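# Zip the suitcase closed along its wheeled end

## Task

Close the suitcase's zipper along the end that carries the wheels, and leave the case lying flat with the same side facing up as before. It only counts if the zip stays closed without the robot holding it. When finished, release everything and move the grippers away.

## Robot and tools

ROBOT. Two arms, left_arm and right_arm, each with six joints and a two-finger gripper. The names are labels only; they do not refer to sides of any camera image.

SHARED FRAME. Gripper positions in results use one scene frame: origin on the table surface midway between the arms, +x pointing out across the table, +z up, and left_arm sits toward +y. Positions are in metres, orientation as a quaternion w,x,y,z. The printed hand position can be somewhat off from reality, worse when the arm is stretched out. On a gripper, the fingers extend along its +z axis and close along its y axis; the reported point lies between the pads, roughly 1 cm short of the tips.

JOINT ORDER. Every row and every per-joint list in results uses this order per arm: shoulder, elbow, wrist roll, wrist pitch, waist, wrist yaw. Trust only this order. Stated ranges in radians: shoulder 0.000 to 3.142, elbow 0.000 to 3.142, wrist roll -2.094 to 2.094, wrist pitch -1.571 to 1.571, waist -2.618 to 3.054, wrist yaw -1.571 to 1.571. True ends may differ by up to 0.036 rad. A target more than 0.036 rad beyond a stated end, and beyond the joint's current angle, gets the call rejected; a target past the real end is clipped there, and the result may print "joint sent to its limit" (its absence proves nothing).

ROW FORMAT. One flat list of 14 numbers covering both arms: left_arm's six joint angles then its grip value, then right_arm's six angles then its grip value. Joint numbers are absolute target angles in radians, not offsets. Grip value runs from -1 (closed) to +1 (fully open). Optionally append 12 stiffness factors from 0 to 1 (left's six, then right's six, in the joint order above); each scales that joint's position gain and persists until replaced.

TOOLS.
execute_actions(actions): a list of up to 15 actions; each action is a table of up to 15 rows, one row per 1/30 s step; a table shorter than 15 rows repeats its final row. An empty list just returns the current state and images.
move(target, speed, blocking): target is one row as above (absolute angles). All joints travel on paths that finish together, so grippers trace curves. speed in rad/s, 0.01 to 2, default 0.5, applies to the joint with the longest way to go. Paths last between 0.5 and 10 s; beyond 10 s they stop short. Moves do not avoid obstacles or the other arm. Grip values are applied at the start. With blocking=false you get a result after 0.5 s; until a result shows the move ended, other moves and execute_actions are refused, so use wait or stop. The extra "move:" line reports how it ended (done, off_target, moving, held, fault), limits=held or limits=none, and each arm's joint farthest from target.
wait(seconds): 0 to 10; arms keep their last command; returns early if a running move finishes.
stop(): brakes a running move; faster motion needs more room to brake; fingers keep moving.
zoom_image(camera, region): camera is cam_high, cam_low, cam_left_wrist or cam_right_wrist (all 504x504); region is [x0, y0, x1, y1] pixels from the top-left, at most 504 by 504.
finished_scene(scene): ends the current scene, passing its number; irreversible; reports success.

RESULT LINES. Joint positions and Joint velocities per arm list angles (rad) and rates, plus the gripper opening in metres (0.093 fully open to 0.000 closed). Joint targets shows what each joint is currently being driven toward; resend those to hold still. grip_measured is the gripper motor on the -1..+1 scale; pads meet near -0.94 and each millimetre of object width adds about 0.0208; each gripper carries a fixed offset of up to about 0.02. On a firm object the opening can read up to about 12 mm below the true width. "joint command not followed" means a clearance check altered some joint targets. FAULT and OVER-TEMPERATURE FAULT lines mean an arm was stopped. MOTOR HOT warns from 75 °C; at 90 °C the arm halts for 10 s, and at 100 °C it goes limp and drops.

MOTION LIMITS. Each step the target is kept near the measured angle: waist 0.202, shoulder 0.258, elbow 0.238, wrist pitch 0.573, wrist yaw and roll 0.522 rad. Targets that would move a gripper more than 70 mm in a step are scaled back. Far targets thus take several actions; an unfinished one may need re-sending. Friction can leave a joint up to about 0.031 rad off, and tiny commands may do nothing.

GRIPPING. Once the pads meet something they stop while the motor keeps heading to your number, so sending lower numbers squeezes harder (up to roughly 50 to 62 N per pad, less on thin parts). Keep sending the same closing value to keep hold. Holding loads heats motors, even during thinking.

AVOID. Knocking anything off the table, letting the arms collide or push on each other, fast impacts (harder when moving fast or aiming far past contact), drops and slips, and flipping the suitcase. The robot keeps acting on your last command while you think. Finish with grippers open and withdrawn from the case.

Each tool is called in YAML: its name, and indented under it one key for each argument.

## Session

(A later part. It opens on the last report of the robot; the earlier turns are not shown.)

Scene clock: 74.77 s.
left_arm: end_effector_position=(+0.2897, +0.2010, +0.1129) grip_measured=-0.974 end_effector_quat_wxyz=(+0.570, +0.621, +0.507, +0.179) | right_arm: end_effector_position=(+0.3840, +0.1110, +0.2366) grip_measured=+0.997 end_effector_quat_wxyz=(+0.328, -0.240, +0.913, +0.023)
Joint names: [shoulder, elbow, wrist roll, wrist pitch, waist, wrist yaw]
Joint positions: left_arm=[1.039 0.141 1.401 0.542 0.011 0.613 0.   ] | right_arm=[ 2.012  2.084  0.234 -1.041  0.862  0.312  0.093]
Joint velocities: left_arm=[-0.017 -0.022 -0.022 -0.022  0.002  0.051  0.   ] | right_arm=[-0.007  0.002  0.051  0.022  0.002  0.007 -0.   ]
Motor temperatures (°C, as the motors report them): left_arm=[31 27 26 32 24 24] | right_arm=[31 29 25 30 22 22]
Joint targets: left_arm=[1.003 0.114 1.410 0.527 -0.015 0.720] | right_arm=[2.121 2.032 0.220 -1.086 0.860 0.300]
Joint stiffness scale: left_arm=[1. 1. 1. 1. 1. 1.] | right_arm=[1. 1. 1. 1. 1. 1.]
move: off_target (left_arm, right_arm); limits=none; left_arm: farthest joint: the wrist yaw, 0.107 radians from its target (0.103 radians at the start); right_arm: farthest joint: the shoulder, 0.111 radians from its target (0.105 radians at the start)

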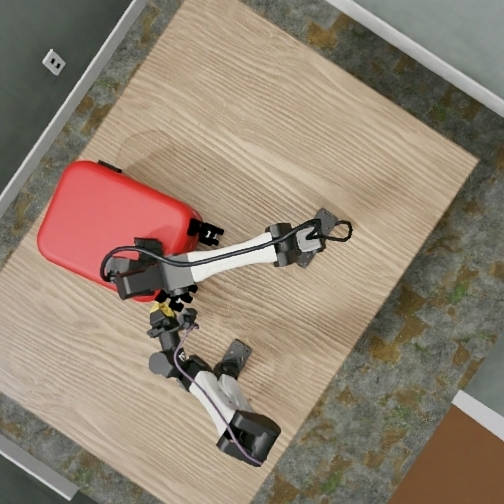

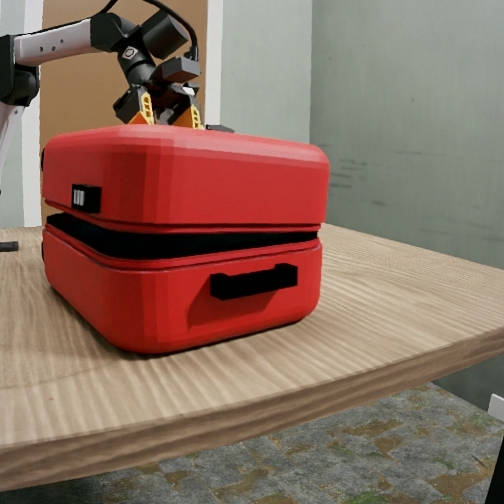

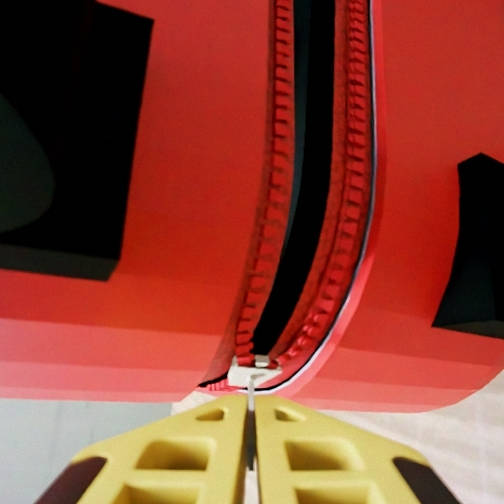

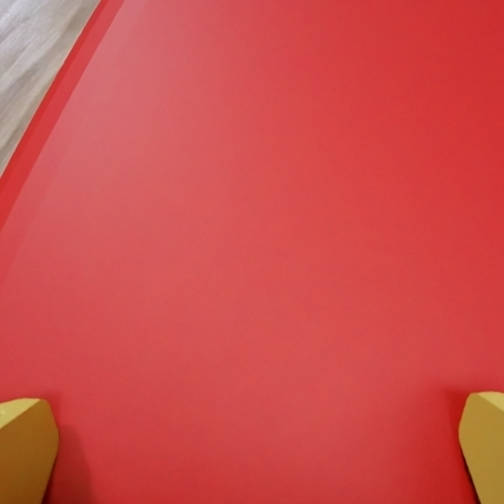

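move:
  target: [1.039,0.141,1.401,0.542,0.011,0.62,-1, 1.89,2.09,0.3,-1.06,0.85,0.30,1]
  speed: 0.25

move:
  target: [1.039,0.141,1.401,0.542,0.011,0.62,-1, 1.59,1.875,0.478,-1.436,0.697,0.22,1]
  speed: 0.5

Scene clock: 78.13 s.
left_arm: end_effector_position=(+0.2905, +0.2024, +0.1126) grip_measured=-0.974 end_effector_quat_wxyz=(+0.568, +0.620, +0.510, +0.183) | right_arm: end_effector_position=(+0.3711, +0.0971, +0.2913) grip_measured=+0.997 end_effector_quat_wxyz=(+0.367, -0.201, +0.906, +0.064)
Joint names: [shoulder, elbow, wrist roll, wrist pitch, waist, wrist yaw]
Joint positions: left_arm=[1.039 0.141 1.401 0.542 0.011 0.603 0.   ] | right_arm=[ 1.896  2.086  0.294 -1.051  0.862  0.31   0.093]
Joint velocities: left_arm=[-0.002 -0.012 -0.051 -0.066  0.022 -0.007  0.   ] | right_arm=[-0.002  0.012 -0.051 -0.022  0.012  0.051 -0.   ]
Motor temperatures (°C, as the motors report them): left_arm=[31 27 26 32 24 24] | right_arm=[31 29 25 30 22 22]
Joint targets: left_arm=[1.039 0.141 1.401 0.542 0.011 0.620] | right_arm=[1.890 2.090 0.300 -1.060 0.850 0.300]
Joint stiffness scale: left_arm=[1. 1. 1. 1. 1. 1.] | right_arm=[1. 1. 1. 1. 1. 1.]
move: done; limits=none; left_arm: farthest joint: the wrist yaw, 0.017 radians from its target (0.007 radians at the start); right_arm: farthest joint: the waist, 0.012 radians from its target (0.012 radians at the start)

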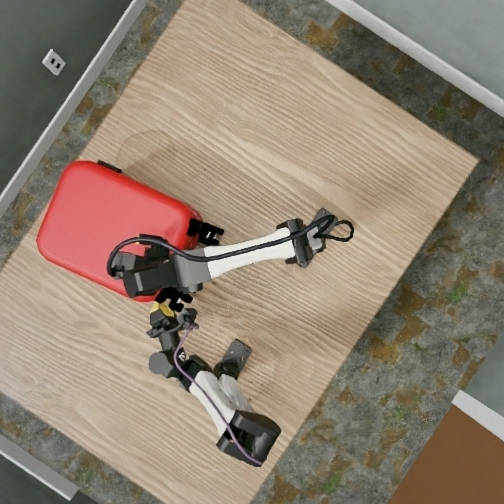

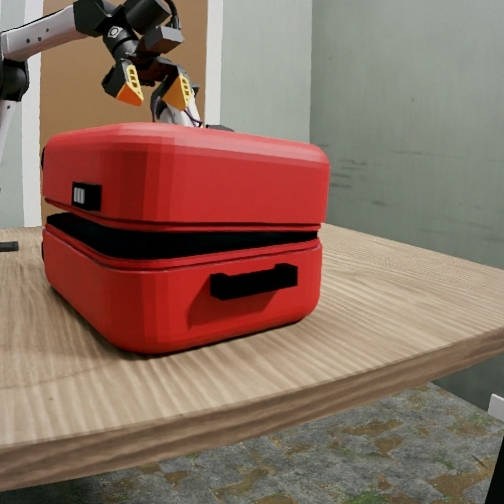

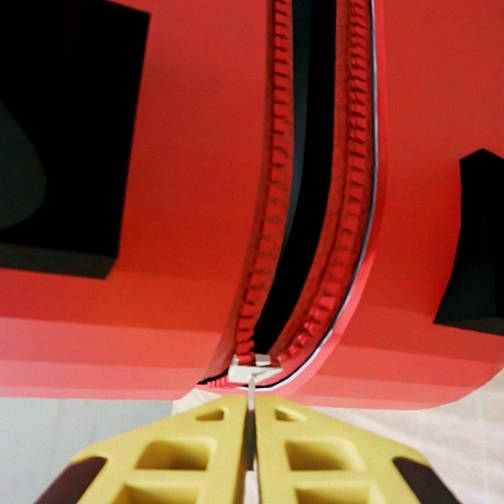

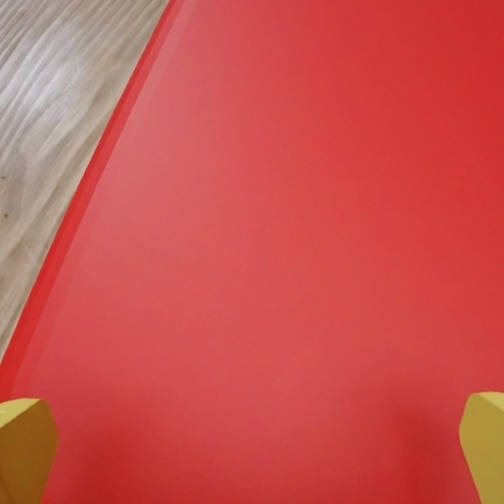

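Scene clock: 79.60 s.
left_arm: end_effector_position=(+0.2906, +0.2025, +0.1126) grip_measured=-0.974 end_effector_quat_wxyz=(+0.568, +0.619, +0.510, +0.183) | right_arm: end_effector_position=(+0.3013, -0.0425, +0.2909) grip_measured=+0.997 end_effector_quat_wxyz=(+0.243, -0.080, +0.966, +0.025)
Joint names: [shoulder, elbow, wrist roll, wrist pitch, waist, wrist yaw]
Joint positions: left_arm=[1.039 0.141 1.401 0.542 0.011 0.602 0.   ] | right_arm=[ 1.6    1.895  0.472 -1.426  0.706  0.23   0.093]
Joint velocities: left_arm=[-0.032 -0.007 -0.037 -0.037 -0.017  0.022  0.   ] | right_arm=[ 0.007  0.002  0.051 -0.081 -0.002  0.051  0.   ]
Motor temperatures (°C, as the motors report them): left_arm=[30 28 26 32 24 24] | right_arm=[31 29 25 30 22 22]
Joint targets: left_arm=[1.039 0.141 1.401 0.542 0.011 0.620] | right_arm=[1.590 1.875 0.478 -1.436 0.697 0.220]
Joint stiffness scale: left_arm=[1. 1. 1. 1. 1. 1.] | right_arm=[1. 1. 1. 1. 1. 1.]
move: done; limits=none; left_arm: farthest joint: the wrist yaw, 0.018 radians from its target (0.017 radians at the start); right_arm: farthest joint: the elbow, 0.020 radians from its target (0.211 radians at the start)

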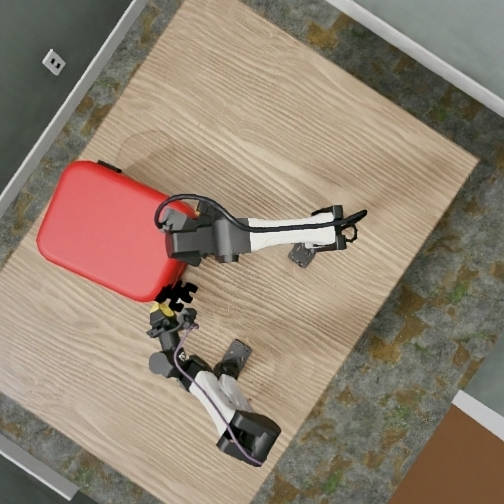

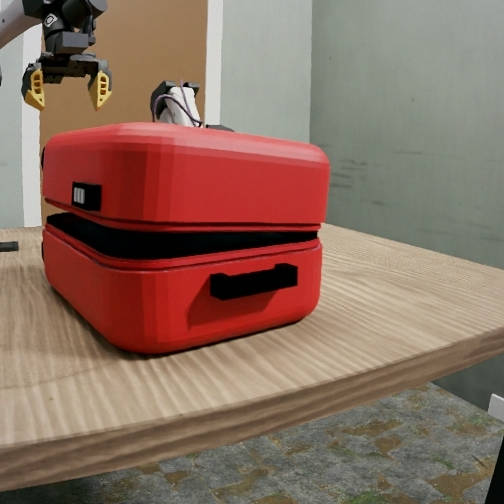

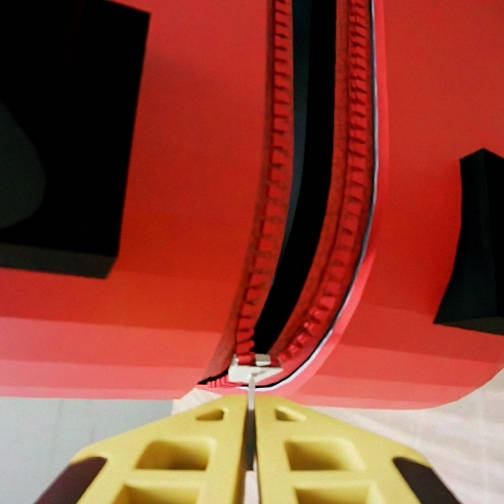

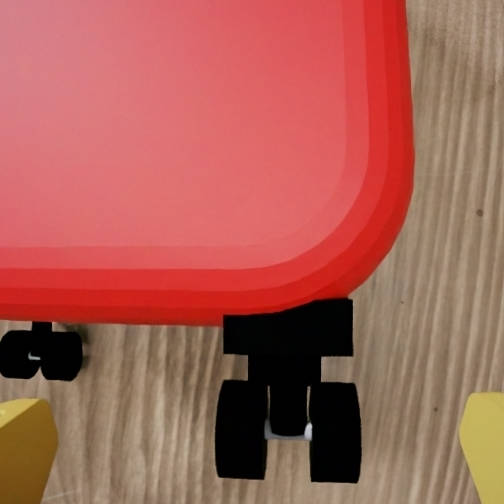

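move:
  target: [1.039,0.141,1.401,0.542,0.011,0.61,-1, 1.395,1.372,0.447,-1.125,0.692,0.21,1]
  speed: 0.4

Scene clock: 82.27 s.
left_arm: end_effector_position=(+0.2906, +0.2025, +0.1126) grip_measured=-0.974 end_effector_quat_wxyz=(+0.568, +0.619, +0.510, +0.183) | right_arm: end_effector_position=(+0.2807, -0.0573, +0.2092) grip_measured=+0.997 end_effector_quat_wxyz=(+0.229, -0.093, +0.969, +0.019)
Joint names: [shoulder, elbow, wrist roll, wrist pitch, waist, wrist yaw]
Joint positions: left_arm=[1.039 0.141 1.401 0.542 0.011 0.602 0.   ] | right_arm=[ 1.414  1.387  0.453 -1.133  0.706  0.22   0.093]
Joint velocities: left_arm=[-0.022  0.007  0.007  0.037 -0.002  0.037  0.   ] | right_arm=[-0.007 -0.022  0.037  0.037  0.002 -0.037  0.001]
Motor temperatures (°C, as the motors report them): left_arm=[30 28 26 33 24 24] | right_arm=[32 29 25 30 22 22]
Joint targets: left_arm=[1.039 0.141 1.401 0.542 0.011 0.610] | right_arm=[1.395 1.372 0.447 -1.125 0.692 0.210]
Joint stiffness scale: left_arm=[1. 1. 1. 1. 1. 1.] | right_arm=[1. 1. 1. 1. 1. 1.]
move: done; limits=none; left_arm: farthest joint: the wrist yaw, 0.008 radians from its target (0.008 radians at the start); right_arm: farthest joint: the shoulder, 0.019 radians from its target (0.205 radians at the start)

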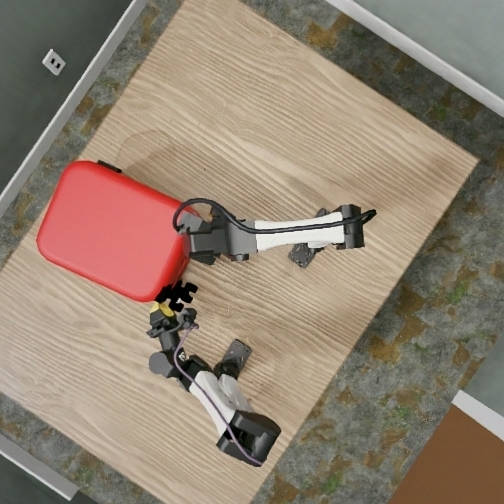

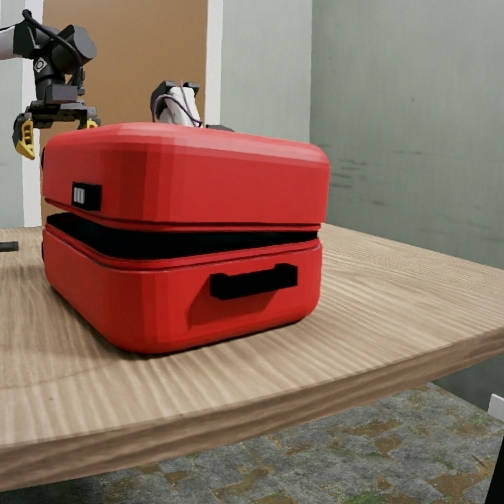

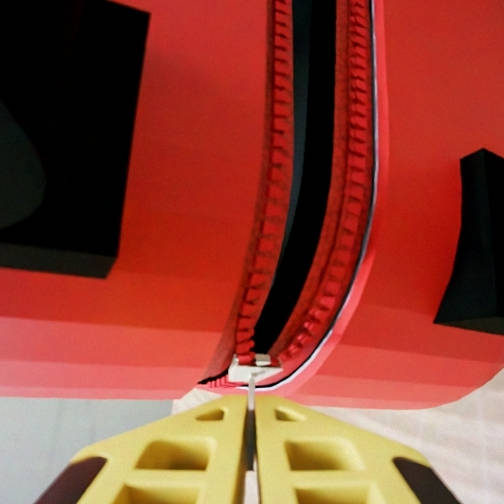

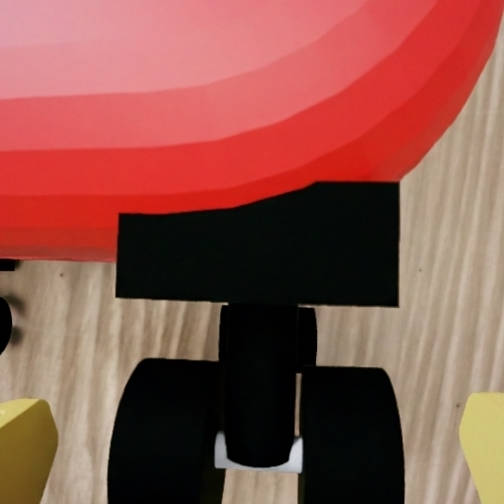

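execute_actions:
  actions: []

Scene clock: 83.27 s.
left_arm: end_effector_position=(+0.2906, +0.2025, +0.1126) grip_measured=-0.974 end_effector_quat_wxyz=(+0.568, +0.619, +0.510, +0.183) | right_arm: end_effector_position=(+0.2808, -0.0572, +0.2092) grip_measured=+0.997 end_effector_quat_wxyz=(+0.229, -0.093, +0.969, +0.020)
Joint names: [shoulder, elbow, wrist roll, wrist pitch, waist, wrist yaw]
Joint positions: left_arm=[1.039 0.141 1.401 0.542 0.011 0.602 0.   ] | right_arm=[ 1.414  1.387  0.453 -1.133  0.706  0.22   0.093]
Joint velocities: left_arm=[-0.002  0.002 -0.007  0.022 -0.017 -0.051  0.   ] | right_arm=[ 0.002  0.012  0.022 -0.095  0.002  0.037 -0.   ]
Motor temperatures (°C, as the motors report them): left_arm=[30 28 26 33 24 24] | right_arm=[32 29 25 30 22 22]
Joint targets: left_arm=[1.039 0.141 1.401 0.542 0.011 0.610] | right_arm=[1.395 1.372 0.447 -1.125 0.692 0.210]
Joint stiffness scale: left_arm=[1. 1. 1. 1. 1. 1.] | right_arm=[1. 1. 1. 1. 1. 1.]

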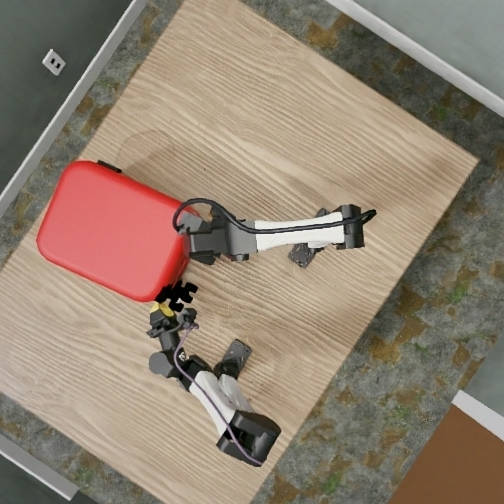

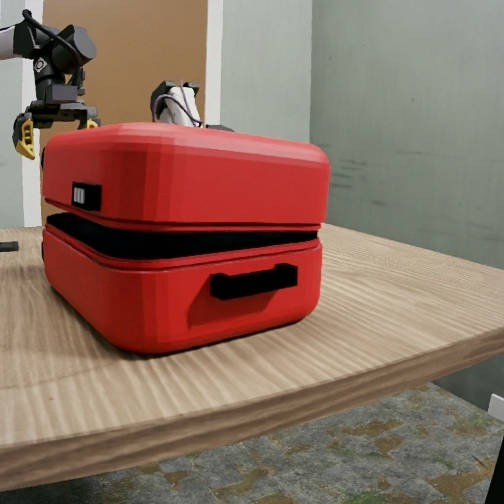

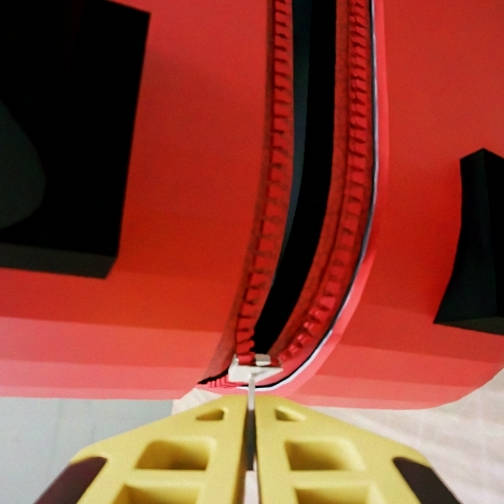

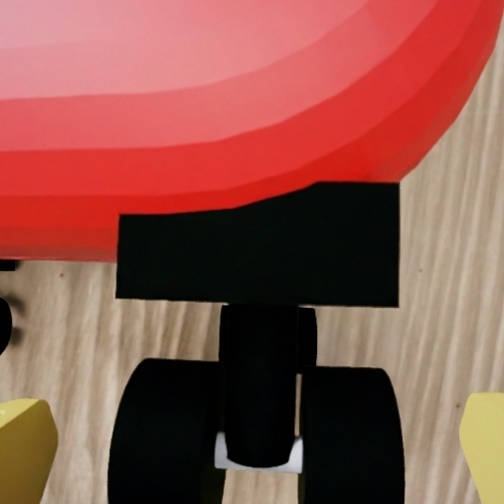

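execute_actions:
  actions:
    - [[1.039,0.141,1.401,0.542,0.011,0.610,-1,1.388,1.325,0.447,-1.085,0.692,0.21,1]]
    - [[1.039,0.141,1.401,0.542,0.011,0.610,-1,1.38,1.278,0.447,-1.046,0.692,0.21,1]]

Scene clock: 84.67 s.
left_arm: end_effector_position=(+0.2906, +0.2025, +0.1126) grip_measured=-0.974 end_effector_quat_wxyz=(+0.568, +0.619, +0.510, +0.183) | right_arm: end_effector_position=(+0.2795, -0.0582, +0.1895) grip_measured=+0.997 end_effector_quat_wxyz=(+0.229, -0.093, +0.969, +0.020)
Joint names: [shoulder, elbow, wrist roll, wrist pitch, waist, wrist yaw]
Joint positions: left_arm=[1.039 0.141 1.401 0.542 0.011 0.602 0.   ] | right_arm=[ 1.394  1.291  0.452 -1.055  0.706  0.219  0.093]
Joint velocities: left_arm=[-0.012 -0.017 -0.081  0.022  0.007  0.007  0.   ] | right_arm=[-0.002 -0.027  0.022 -0.037  0.007  0.022 -0.   ]
Motor temperatures (°C, as the motors report them): left_arm=[30 28 26 33 24 24] | right_arm=[32 29 25 30 22 22]
Joint targets: left_arm=[1.039 0.141 1.401 0.542 0.011 0.610] | right_arm=[1.380 1.278 0.447 -1.046 0.692 0.210]
Joint stiffness scale: left_arm=[1. 1. 1. 1. 1. 1.] | right_arm=[1. 1. 1. 1. 1. 1.]

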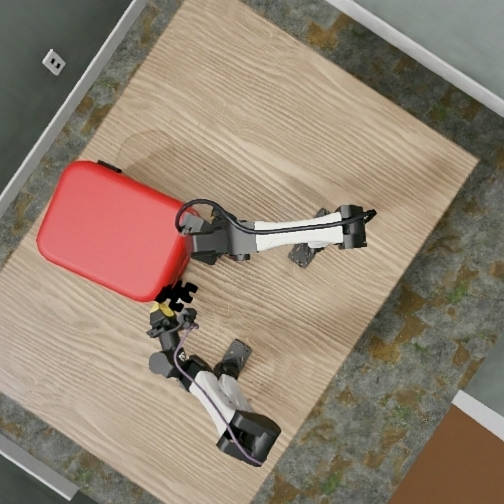

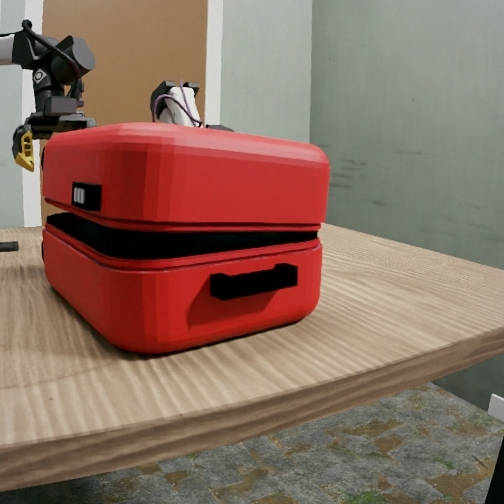

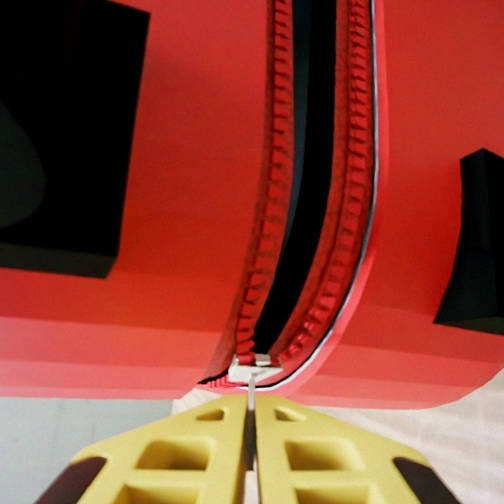

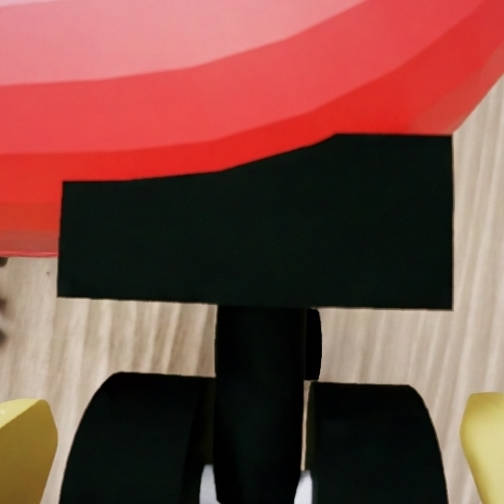

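execute_actions:
  actions:
    - [[1.039,0.141,1.401,0.542,0.011,0.610,-1,1.38,1.278,0.447,-1.046,0.692,0.21,0.3]]
    - [[1.039,0.141,1.401,0.542,0.011,0.610,-1,1.38,1.278,0.447,-1.046,0.692,0.21,-0.15]]
    - [[1.039,0.141,1.401,0.542,0.011,0.610,-1,1.38,1.278,0.447,-1.046,0.692,0.21,-0.15]]

Scene clock: 86.33 s.
left_arm: end_effector_position=(+0.2903, +0.2020, +0.1127) grip_measured=-0.974 end_effector_quat_wxyz=(+0.569, +0.620, +0.509, +0.182) | right_arm: end_effector_position=(+0.2799, -0.0586, +0.1889) grip_measured=+0.044 end_effector_quat_wxyz=(+0.229, -0.093, +0.969, +0.019)
Joint names: [shoulder, elbow, wrist roll, wrist pitch, waist, wrist yaw]
Joint positions: left_arm=[1.039 0.141 1.401 0.542 0.011 0.606 0.   ] | right_arm=[ 1.394  1.289  0.45  -1.053  0.704  0.22   0.047]
Joint velocities: left_arm=[ 0.017 -0.007  0.051 -0.066 -0.012  0.007  0.   ] | right_arm=[ 0.002 -0.027  0.037 -0.051 -0.002 -0.022  0.   ]
Motor temperatures (°C, as the motors report them): left_arm=[30 28 26 33 24 24] | right_arm=[32 29 25 30 22 22]
Joint targets: left_arm=[1.039 0.141 1.401 0.542 0.011 0.610] | right_arm=[1.380 1.278 0.447 -1.046 0.692 0.210]
Joint stiffness scale: left_arm=[1. 1. 1. 1. 1. 1.] | right_arm=[1. 1. 1. 1. 1. 1.]

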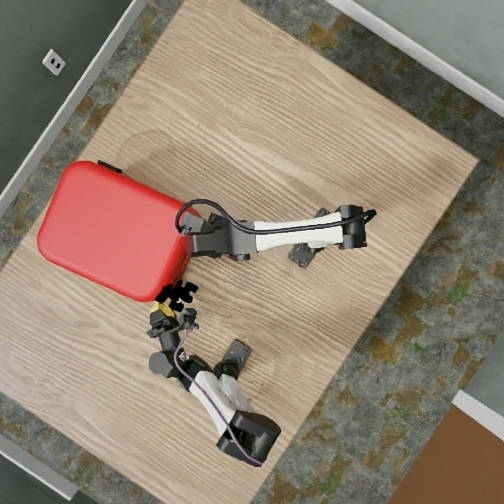

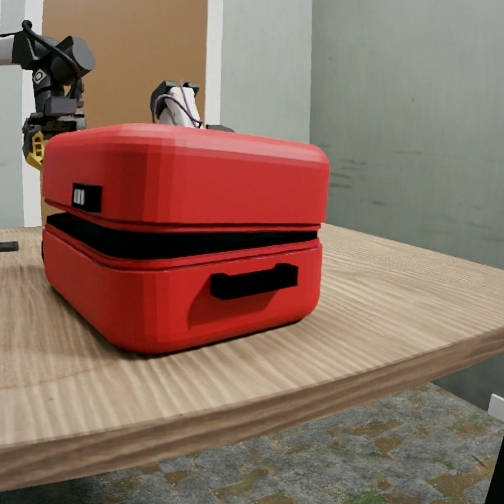

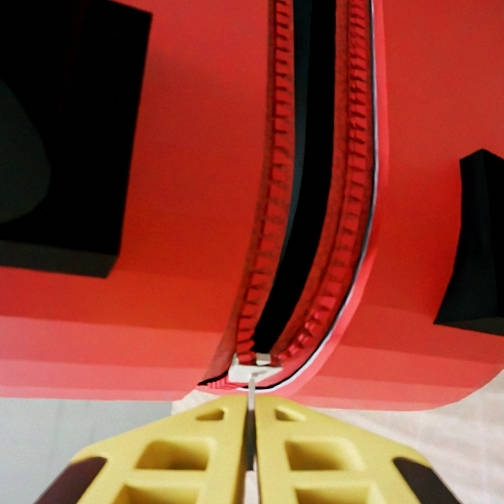

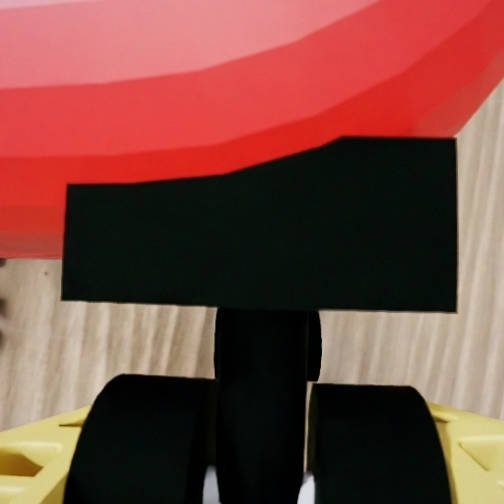

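execute_actions:
  actions:
    - [[1.039,0.141,1.401,0.542,0.011,0.610,-1,1.373,1.21,0.447,-0.987,0.692,0.21,-0.15]]
    - [[1.039,0.141,1.401,0.542,0.011,0.610,-1,1.365,1.145,0.447,-0.928,0.692,0.21,-0.15]]

Scene clock: 87.57 s.
left_arm: end_effector_position=(+0.2906, +0.2026, +0.1125) grip_measured=-0.974 end_effector_quat_wxyz=(+0.568, +0.619, +0.510, +0.183) | right_arm: end_effector_position=(+0.2798, -0.0599, +0.1762) grip_measured=+0.044 end_effector_quat_wxyz=(+0.243, -0.083, +0.966, +0.037)
Joint names: [shoulder, elbow, wrist roll, wrist pitch, waist, wrist yaw]
Joint positions: left_arm=[1.039 0.141 1.401 0.542 0.011 0.602 0.   ] | right_arm=[ 1.35   1.188  0.459 -0.953  0.694  0.206  0.047]
Joint velocities: left_arm=[-0.002  0.007 -0.051 -0.066 -0.012 -0.007  0.   ] | right_arm=[ 0.007 -0.002 -0.007 -0.037 -0.007  0.051 -0.   ]
Motor temperatures (°C, as the motors report them): left_arm=[30 28 26 33 24 24] | right_arm=[32 29 25 30 22 22]
Joint targets: left_arm=[1.039 0.141 1.401 0.542 0.011 0.610] | right_arm=[1.365 1.145 0.447 -0.928 0.692 0.210]
Joint stiffness scale: left_arm=[1. 1. 1. 1. 1. 1.] | right_arm=[1. 1. 1. 1. 1. 1.]

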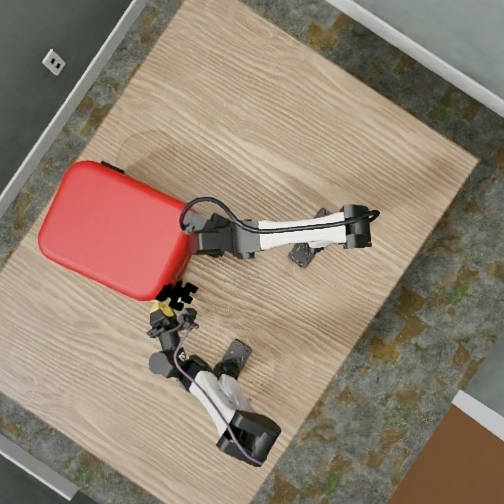

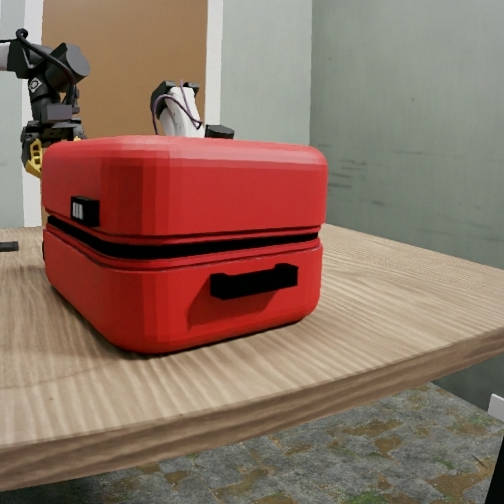

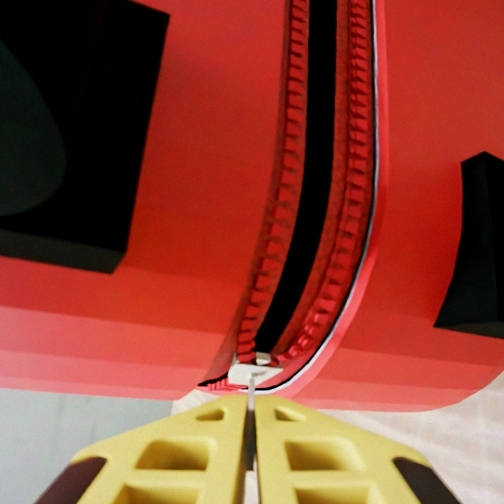

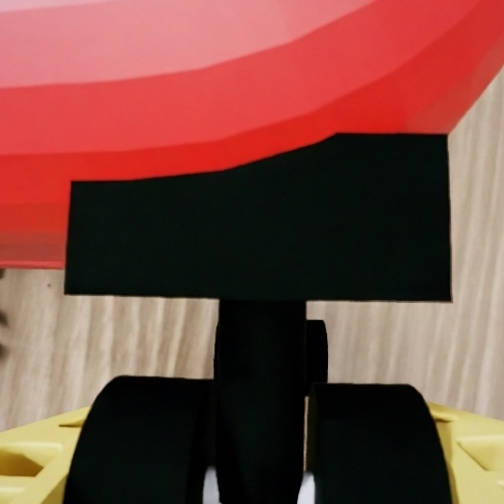

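execute_actions:
  actions:
    - [[1.039,0.141,1.401,0.542,0.011,0.610,-1,1.385,1.10,0.447,-0.93,0.692,0.21,-0.15]]
    - [[1.039,0.141,1.401,0.542,0.011,0.610,-1,1.40,1.07,0.447,-0.93,0.692,0.21,-0.15]]

Scene clock: 88.80 s.
left_arm: end_effector_position=(+0.2912, +0.2036, +0.1123) grip_measured=-0.974 end_effector_quat_wxyz=(+0.567, +0.618, +0.512, +0.186) | right_arm: end_effector_position=(+0.2793, -0.0599, +0.1676) grip_measured=+0.041 end_effector_quat_wxyz=(+0.241, -0.077, +0.966, +0.041)
Joint names: [shoulder, elbow, wrist roll, wrist pitch, waist, wrist yaw]
Joint positions: left_arm=[1.039 0.141 1.401 0.542 0.011 0.595 0.   ] | right_arm=[ 1.346  1.151  0.469 -0.92   0.691  0.199  0.047]
Joint velocities: left_arm=[-0.017 -0.002  0.037  0.051  0.012 -0.007  0.   ] | right_arm=[-0.027 -0.017 -0.022 -0.037 -0.002  0.037 -0.   ]
Motor temperatures (°C, as the motors report them): left_arm=[30 29 26 33 24 24] | right_arm=[32 29 25 30 22 22]
Joint targets: left_arm=[1.039 0.141 1.401 0.542 0.011 0.610] | right_arm=[1.400 1.070 0.447 -0.930 0.692 0.210]
Joint stiffness scale: left_arm=[1. 1. 1. 1. 1. 1.] | right_arm=[1. 1. 1. 1. 1. 1.]

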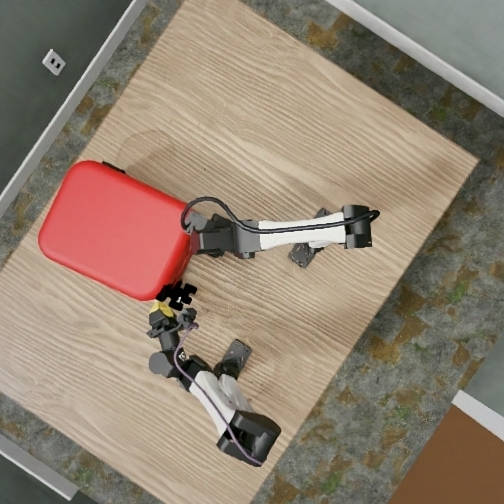

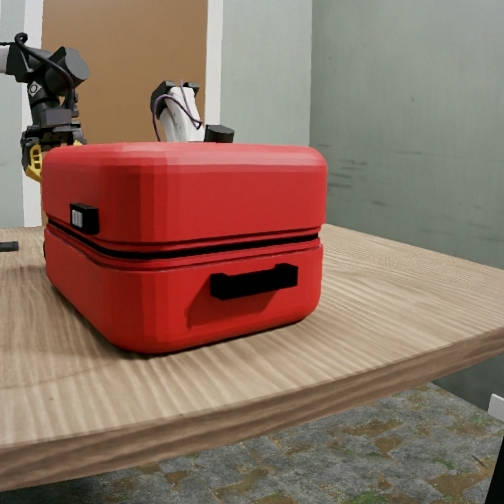

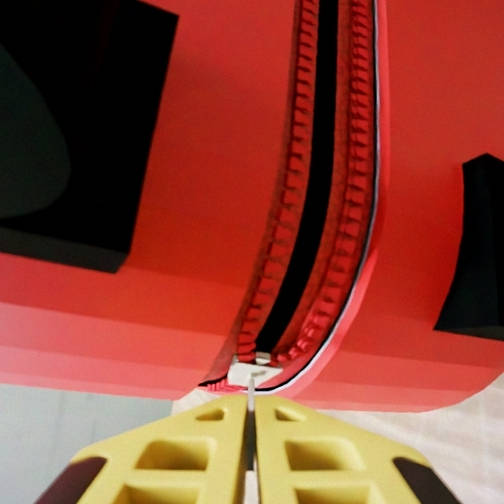

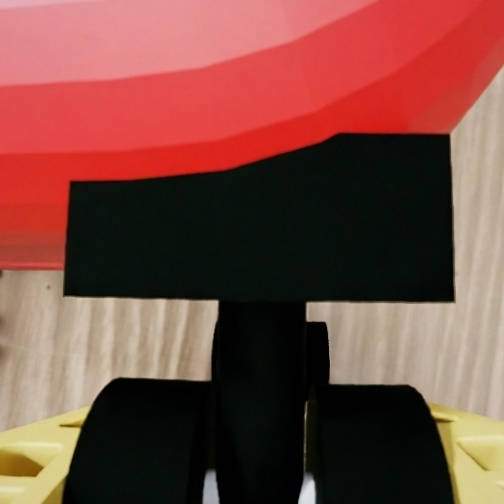

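execute_actions:
  actions:
    - [[1.005,0.125,1.401,0.525,-0.005,0.76,-1,1.40,1.07,0.5,-0.93,0.692,0.21,-0.15]]
    - [[0.975,0.112,1.401,0.505,-0.02,0.88,-1,1.40,1.07,0.55,-0.93,0.692,0.21,-0.15]]

Scene clock: 90.63 s.
left_arm: end_effector_position=(+0.2762, +0.1865, +0.1151) grip_measured=-0.974 end_effector_quat_wxyz=(+0.588, +0.634, +0.482, +0.141) | right_arm: end_effector_position=(+0.2794, -0.0601, +0.1676) grip_measured=+0.041 end_effector_quat_wxyz=(+0.241, -0.071, +0.967, +0.042)
Joint names: [shoulder, elbow, wrist roll, wrist pitch, waist, wrist yaw]
Joint positions: left_arm=[1.008 0.131 1.401 0.514 0.01  0.715 0.   ] | right_arm=[ 1.346  1.151  0.481 -0.92   0.691  0.2    0.047]
Joint velocities: left_arm=[ 0.032  0.002 -0.022 -0.081 -0.002  0.037  0.   ] | right_arm=[-0.012 -0.002 -0.007  0.051 -0.007  0.007 -0.   ]
Motor temperatures (°C, as the motors report them): left_arm=[30 29 26 33 24 24] | right_arm=[31 29 25 30 22 22]
Joint targets: left_arm=[0.975 0.112 1.401 0.505 -0.020 0.880] | right_arm=[1.400 1.070 0.550 -0.930 0.692 0.210]
Joint stiffness scale: left_arm=[1. 1. 1. 1. 1. 1.] | right_arm=[1. 1. 1. 1. 1. 1.]

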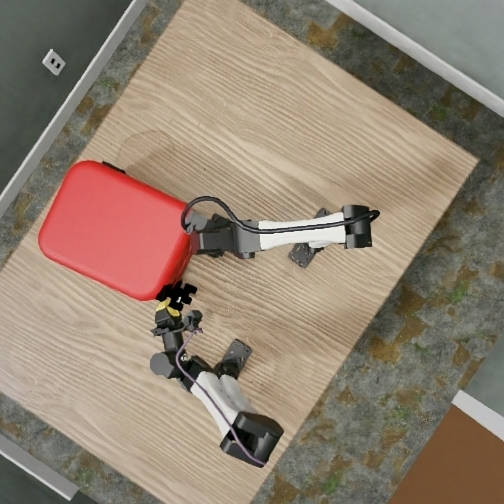

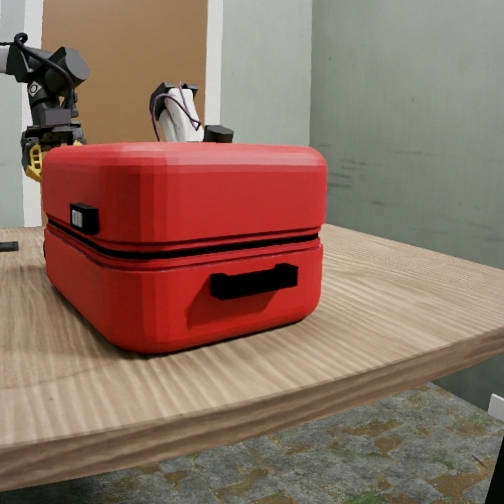

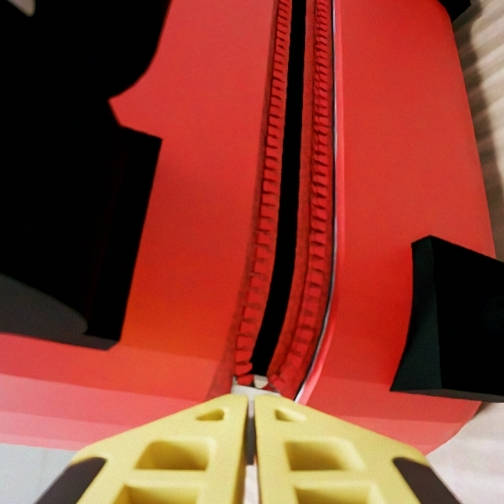

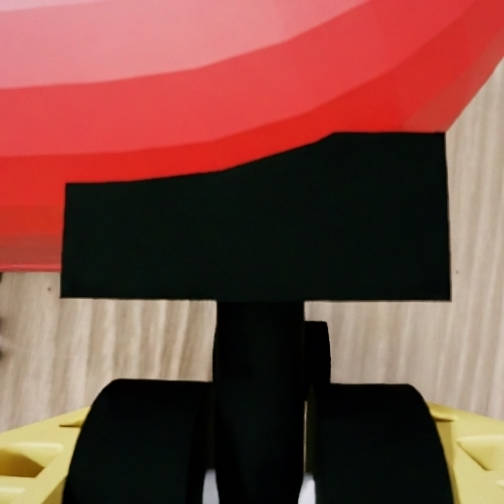

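execute_actions:
  actions:
    - [[0.915,0.105,1.365,0.445,-0.09,0.78,-1,1.40,1.07,0.55,-0.93,0.692,0.21,-0.15]]
    - [[0.845,0.097,1.33,0.39,-0.16,0.67,-1,1.40,1.07,0.55,-0.93,0.692,0.21,-0.15]]

Scene clock: 92.67 s.
left_arm: end_effector_position=(+0.2669, +0.1723, +0.1158) grip_measured=-0.974 end_effector_quat_wxyz=(+0.576, +0.631, +0.499, +0.148) | right_arm: end_effector_position=(+0.2791, -0.0600, +0.1674) grip_measured=+0.041 end_effector_quat_wxyz=(+0.241, -0.073, +0.967, +0.041)
Joint names: [shoulder, elbow, wrist roll, wrist pitch, waist, wrist yaw]
Joint positions: left_arm=[ 0.875  0.114  1.341  0.41  -0.125  0.548  0.   ] | right_arm=[ 1.346  1.151  0.478 -0.921  0.691  0.198  0.047]
Joint velocities: left_arm=[-0.027 -0.002 -0.022  0.022 -0.017 -0.037  0.   ] | right_arm=[-0.002 -0.002  0.007  0.051  0.002  0.007 -0.001]
Motor temperatures (°C, as the motors report them): left_arm=[29 29 26 33 24 25] | right_arm=[31 29 25 30 22 22]
Joint targets: left_arm=[0.845 0.097 1.330 0.390 -0.160 0.670] | right_arm=[1.400 1.070 0.550 -0.930 0.692 0.210]
Joint stiffness scale: left_arm=[1. 1. 1. 1. 1. 1.] | right_arm=[1. 1. 1. 1. 1. 1.]

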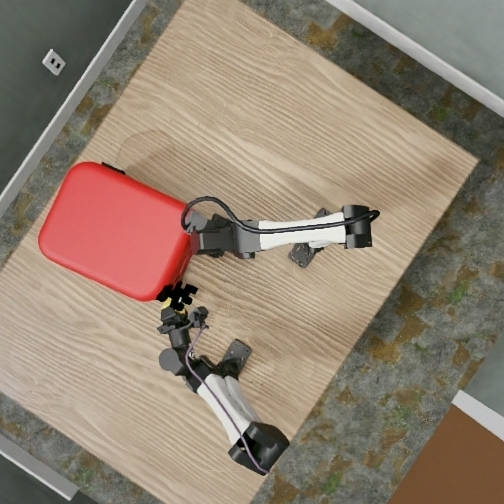

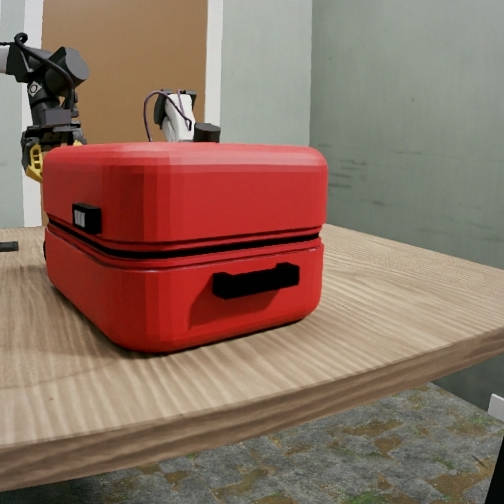

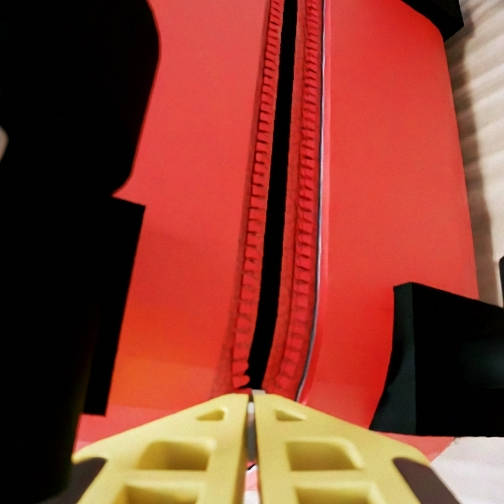

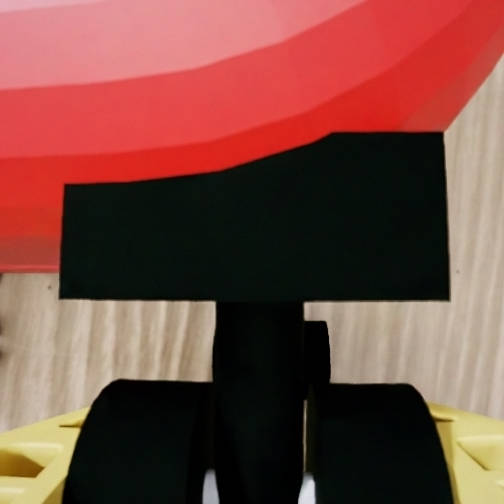

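execute_actions:
  actions:
    - [[0.80,0.09,1.28,0.335,-0.29,0.47,-1,1.40,1.07,0.55,-0.93,0.692,0.21,-0.15]]
    - [[0.755,0.086,1.215,0.29,-0.42,0.25,-1,1.40,1.07,0.55,-0.93,0.692,0.21,-0.15]]

Scene clock: 93.97 s.
left_arm: end_effector_position=(+0.2626, +0.1607, +0.1154) grip_measured=-0.974 end_effector_quat_wxyz=(+0.556, +0.594, +0.553, +0.180) | right_arm: end_effector_position=(+0.2816, -0.0656, +0.1669) grip_measured=+0.037 end_effector_quat_wxyz=(+0.247, -0.074, +0.966, +0.026)
Joint names: [shoulder, elbow, wrist roll, wrist pitch, waist, wrist yaw]
Joint positions: left_arm=[ 0.768  0.102  1.193  0.339 -0.379  0.171  0.   ] | right_arm=[ 1.346  1.146  0.467 -0.922  0.688  0.228  0.047]
Joint velocities: left_arm=[-0.002 -0.007  0.007 -0.007 -0.007 -0.007  0.   ] | right_arm=[-0.002 -0.027 -0.007 -0.037 -0.007  0.081  0.   ]
Motor temperatures (°C, as the motors report them): left_arm=[29 29 26 33 24 25] | right_arm=[31 29 25 30 22 22]
Joint targets: left_arm=[0.755 0.086 1.215 0.290 -0.420 0.250] | right_arm=[1.400 1.070 0.550 -0.930 0.692 0.210]
Joint stiffness scale: left_arm=[1. 1. 1. 1. 1. 1.] | right_arm=[1. 1. 1. 1. 1. 1.]

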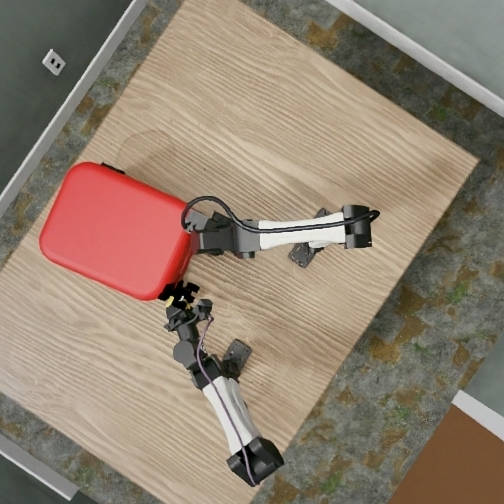

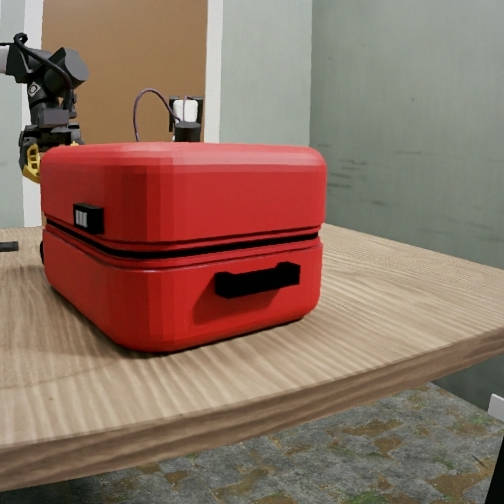

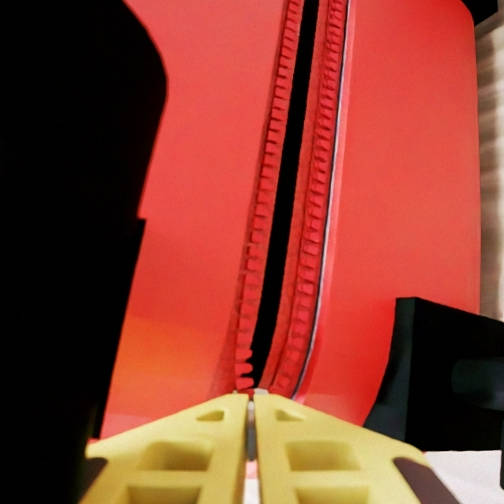

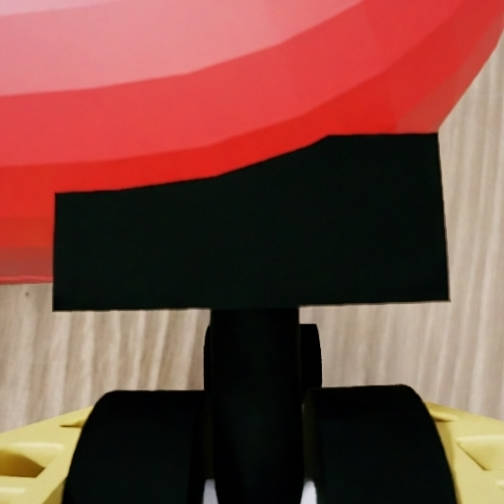

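zoom_image:
  camera: "cam_high"
  region: [130, 220, 260, 350]

Region (130, 220, 260, 350) of cam_high's 504x504 image, scaled by 3.877, with more detail than that image has.

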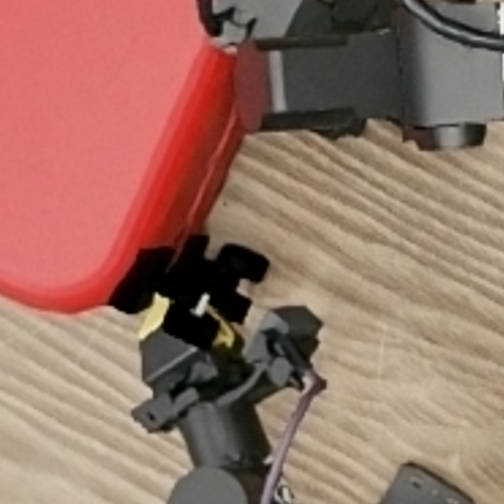

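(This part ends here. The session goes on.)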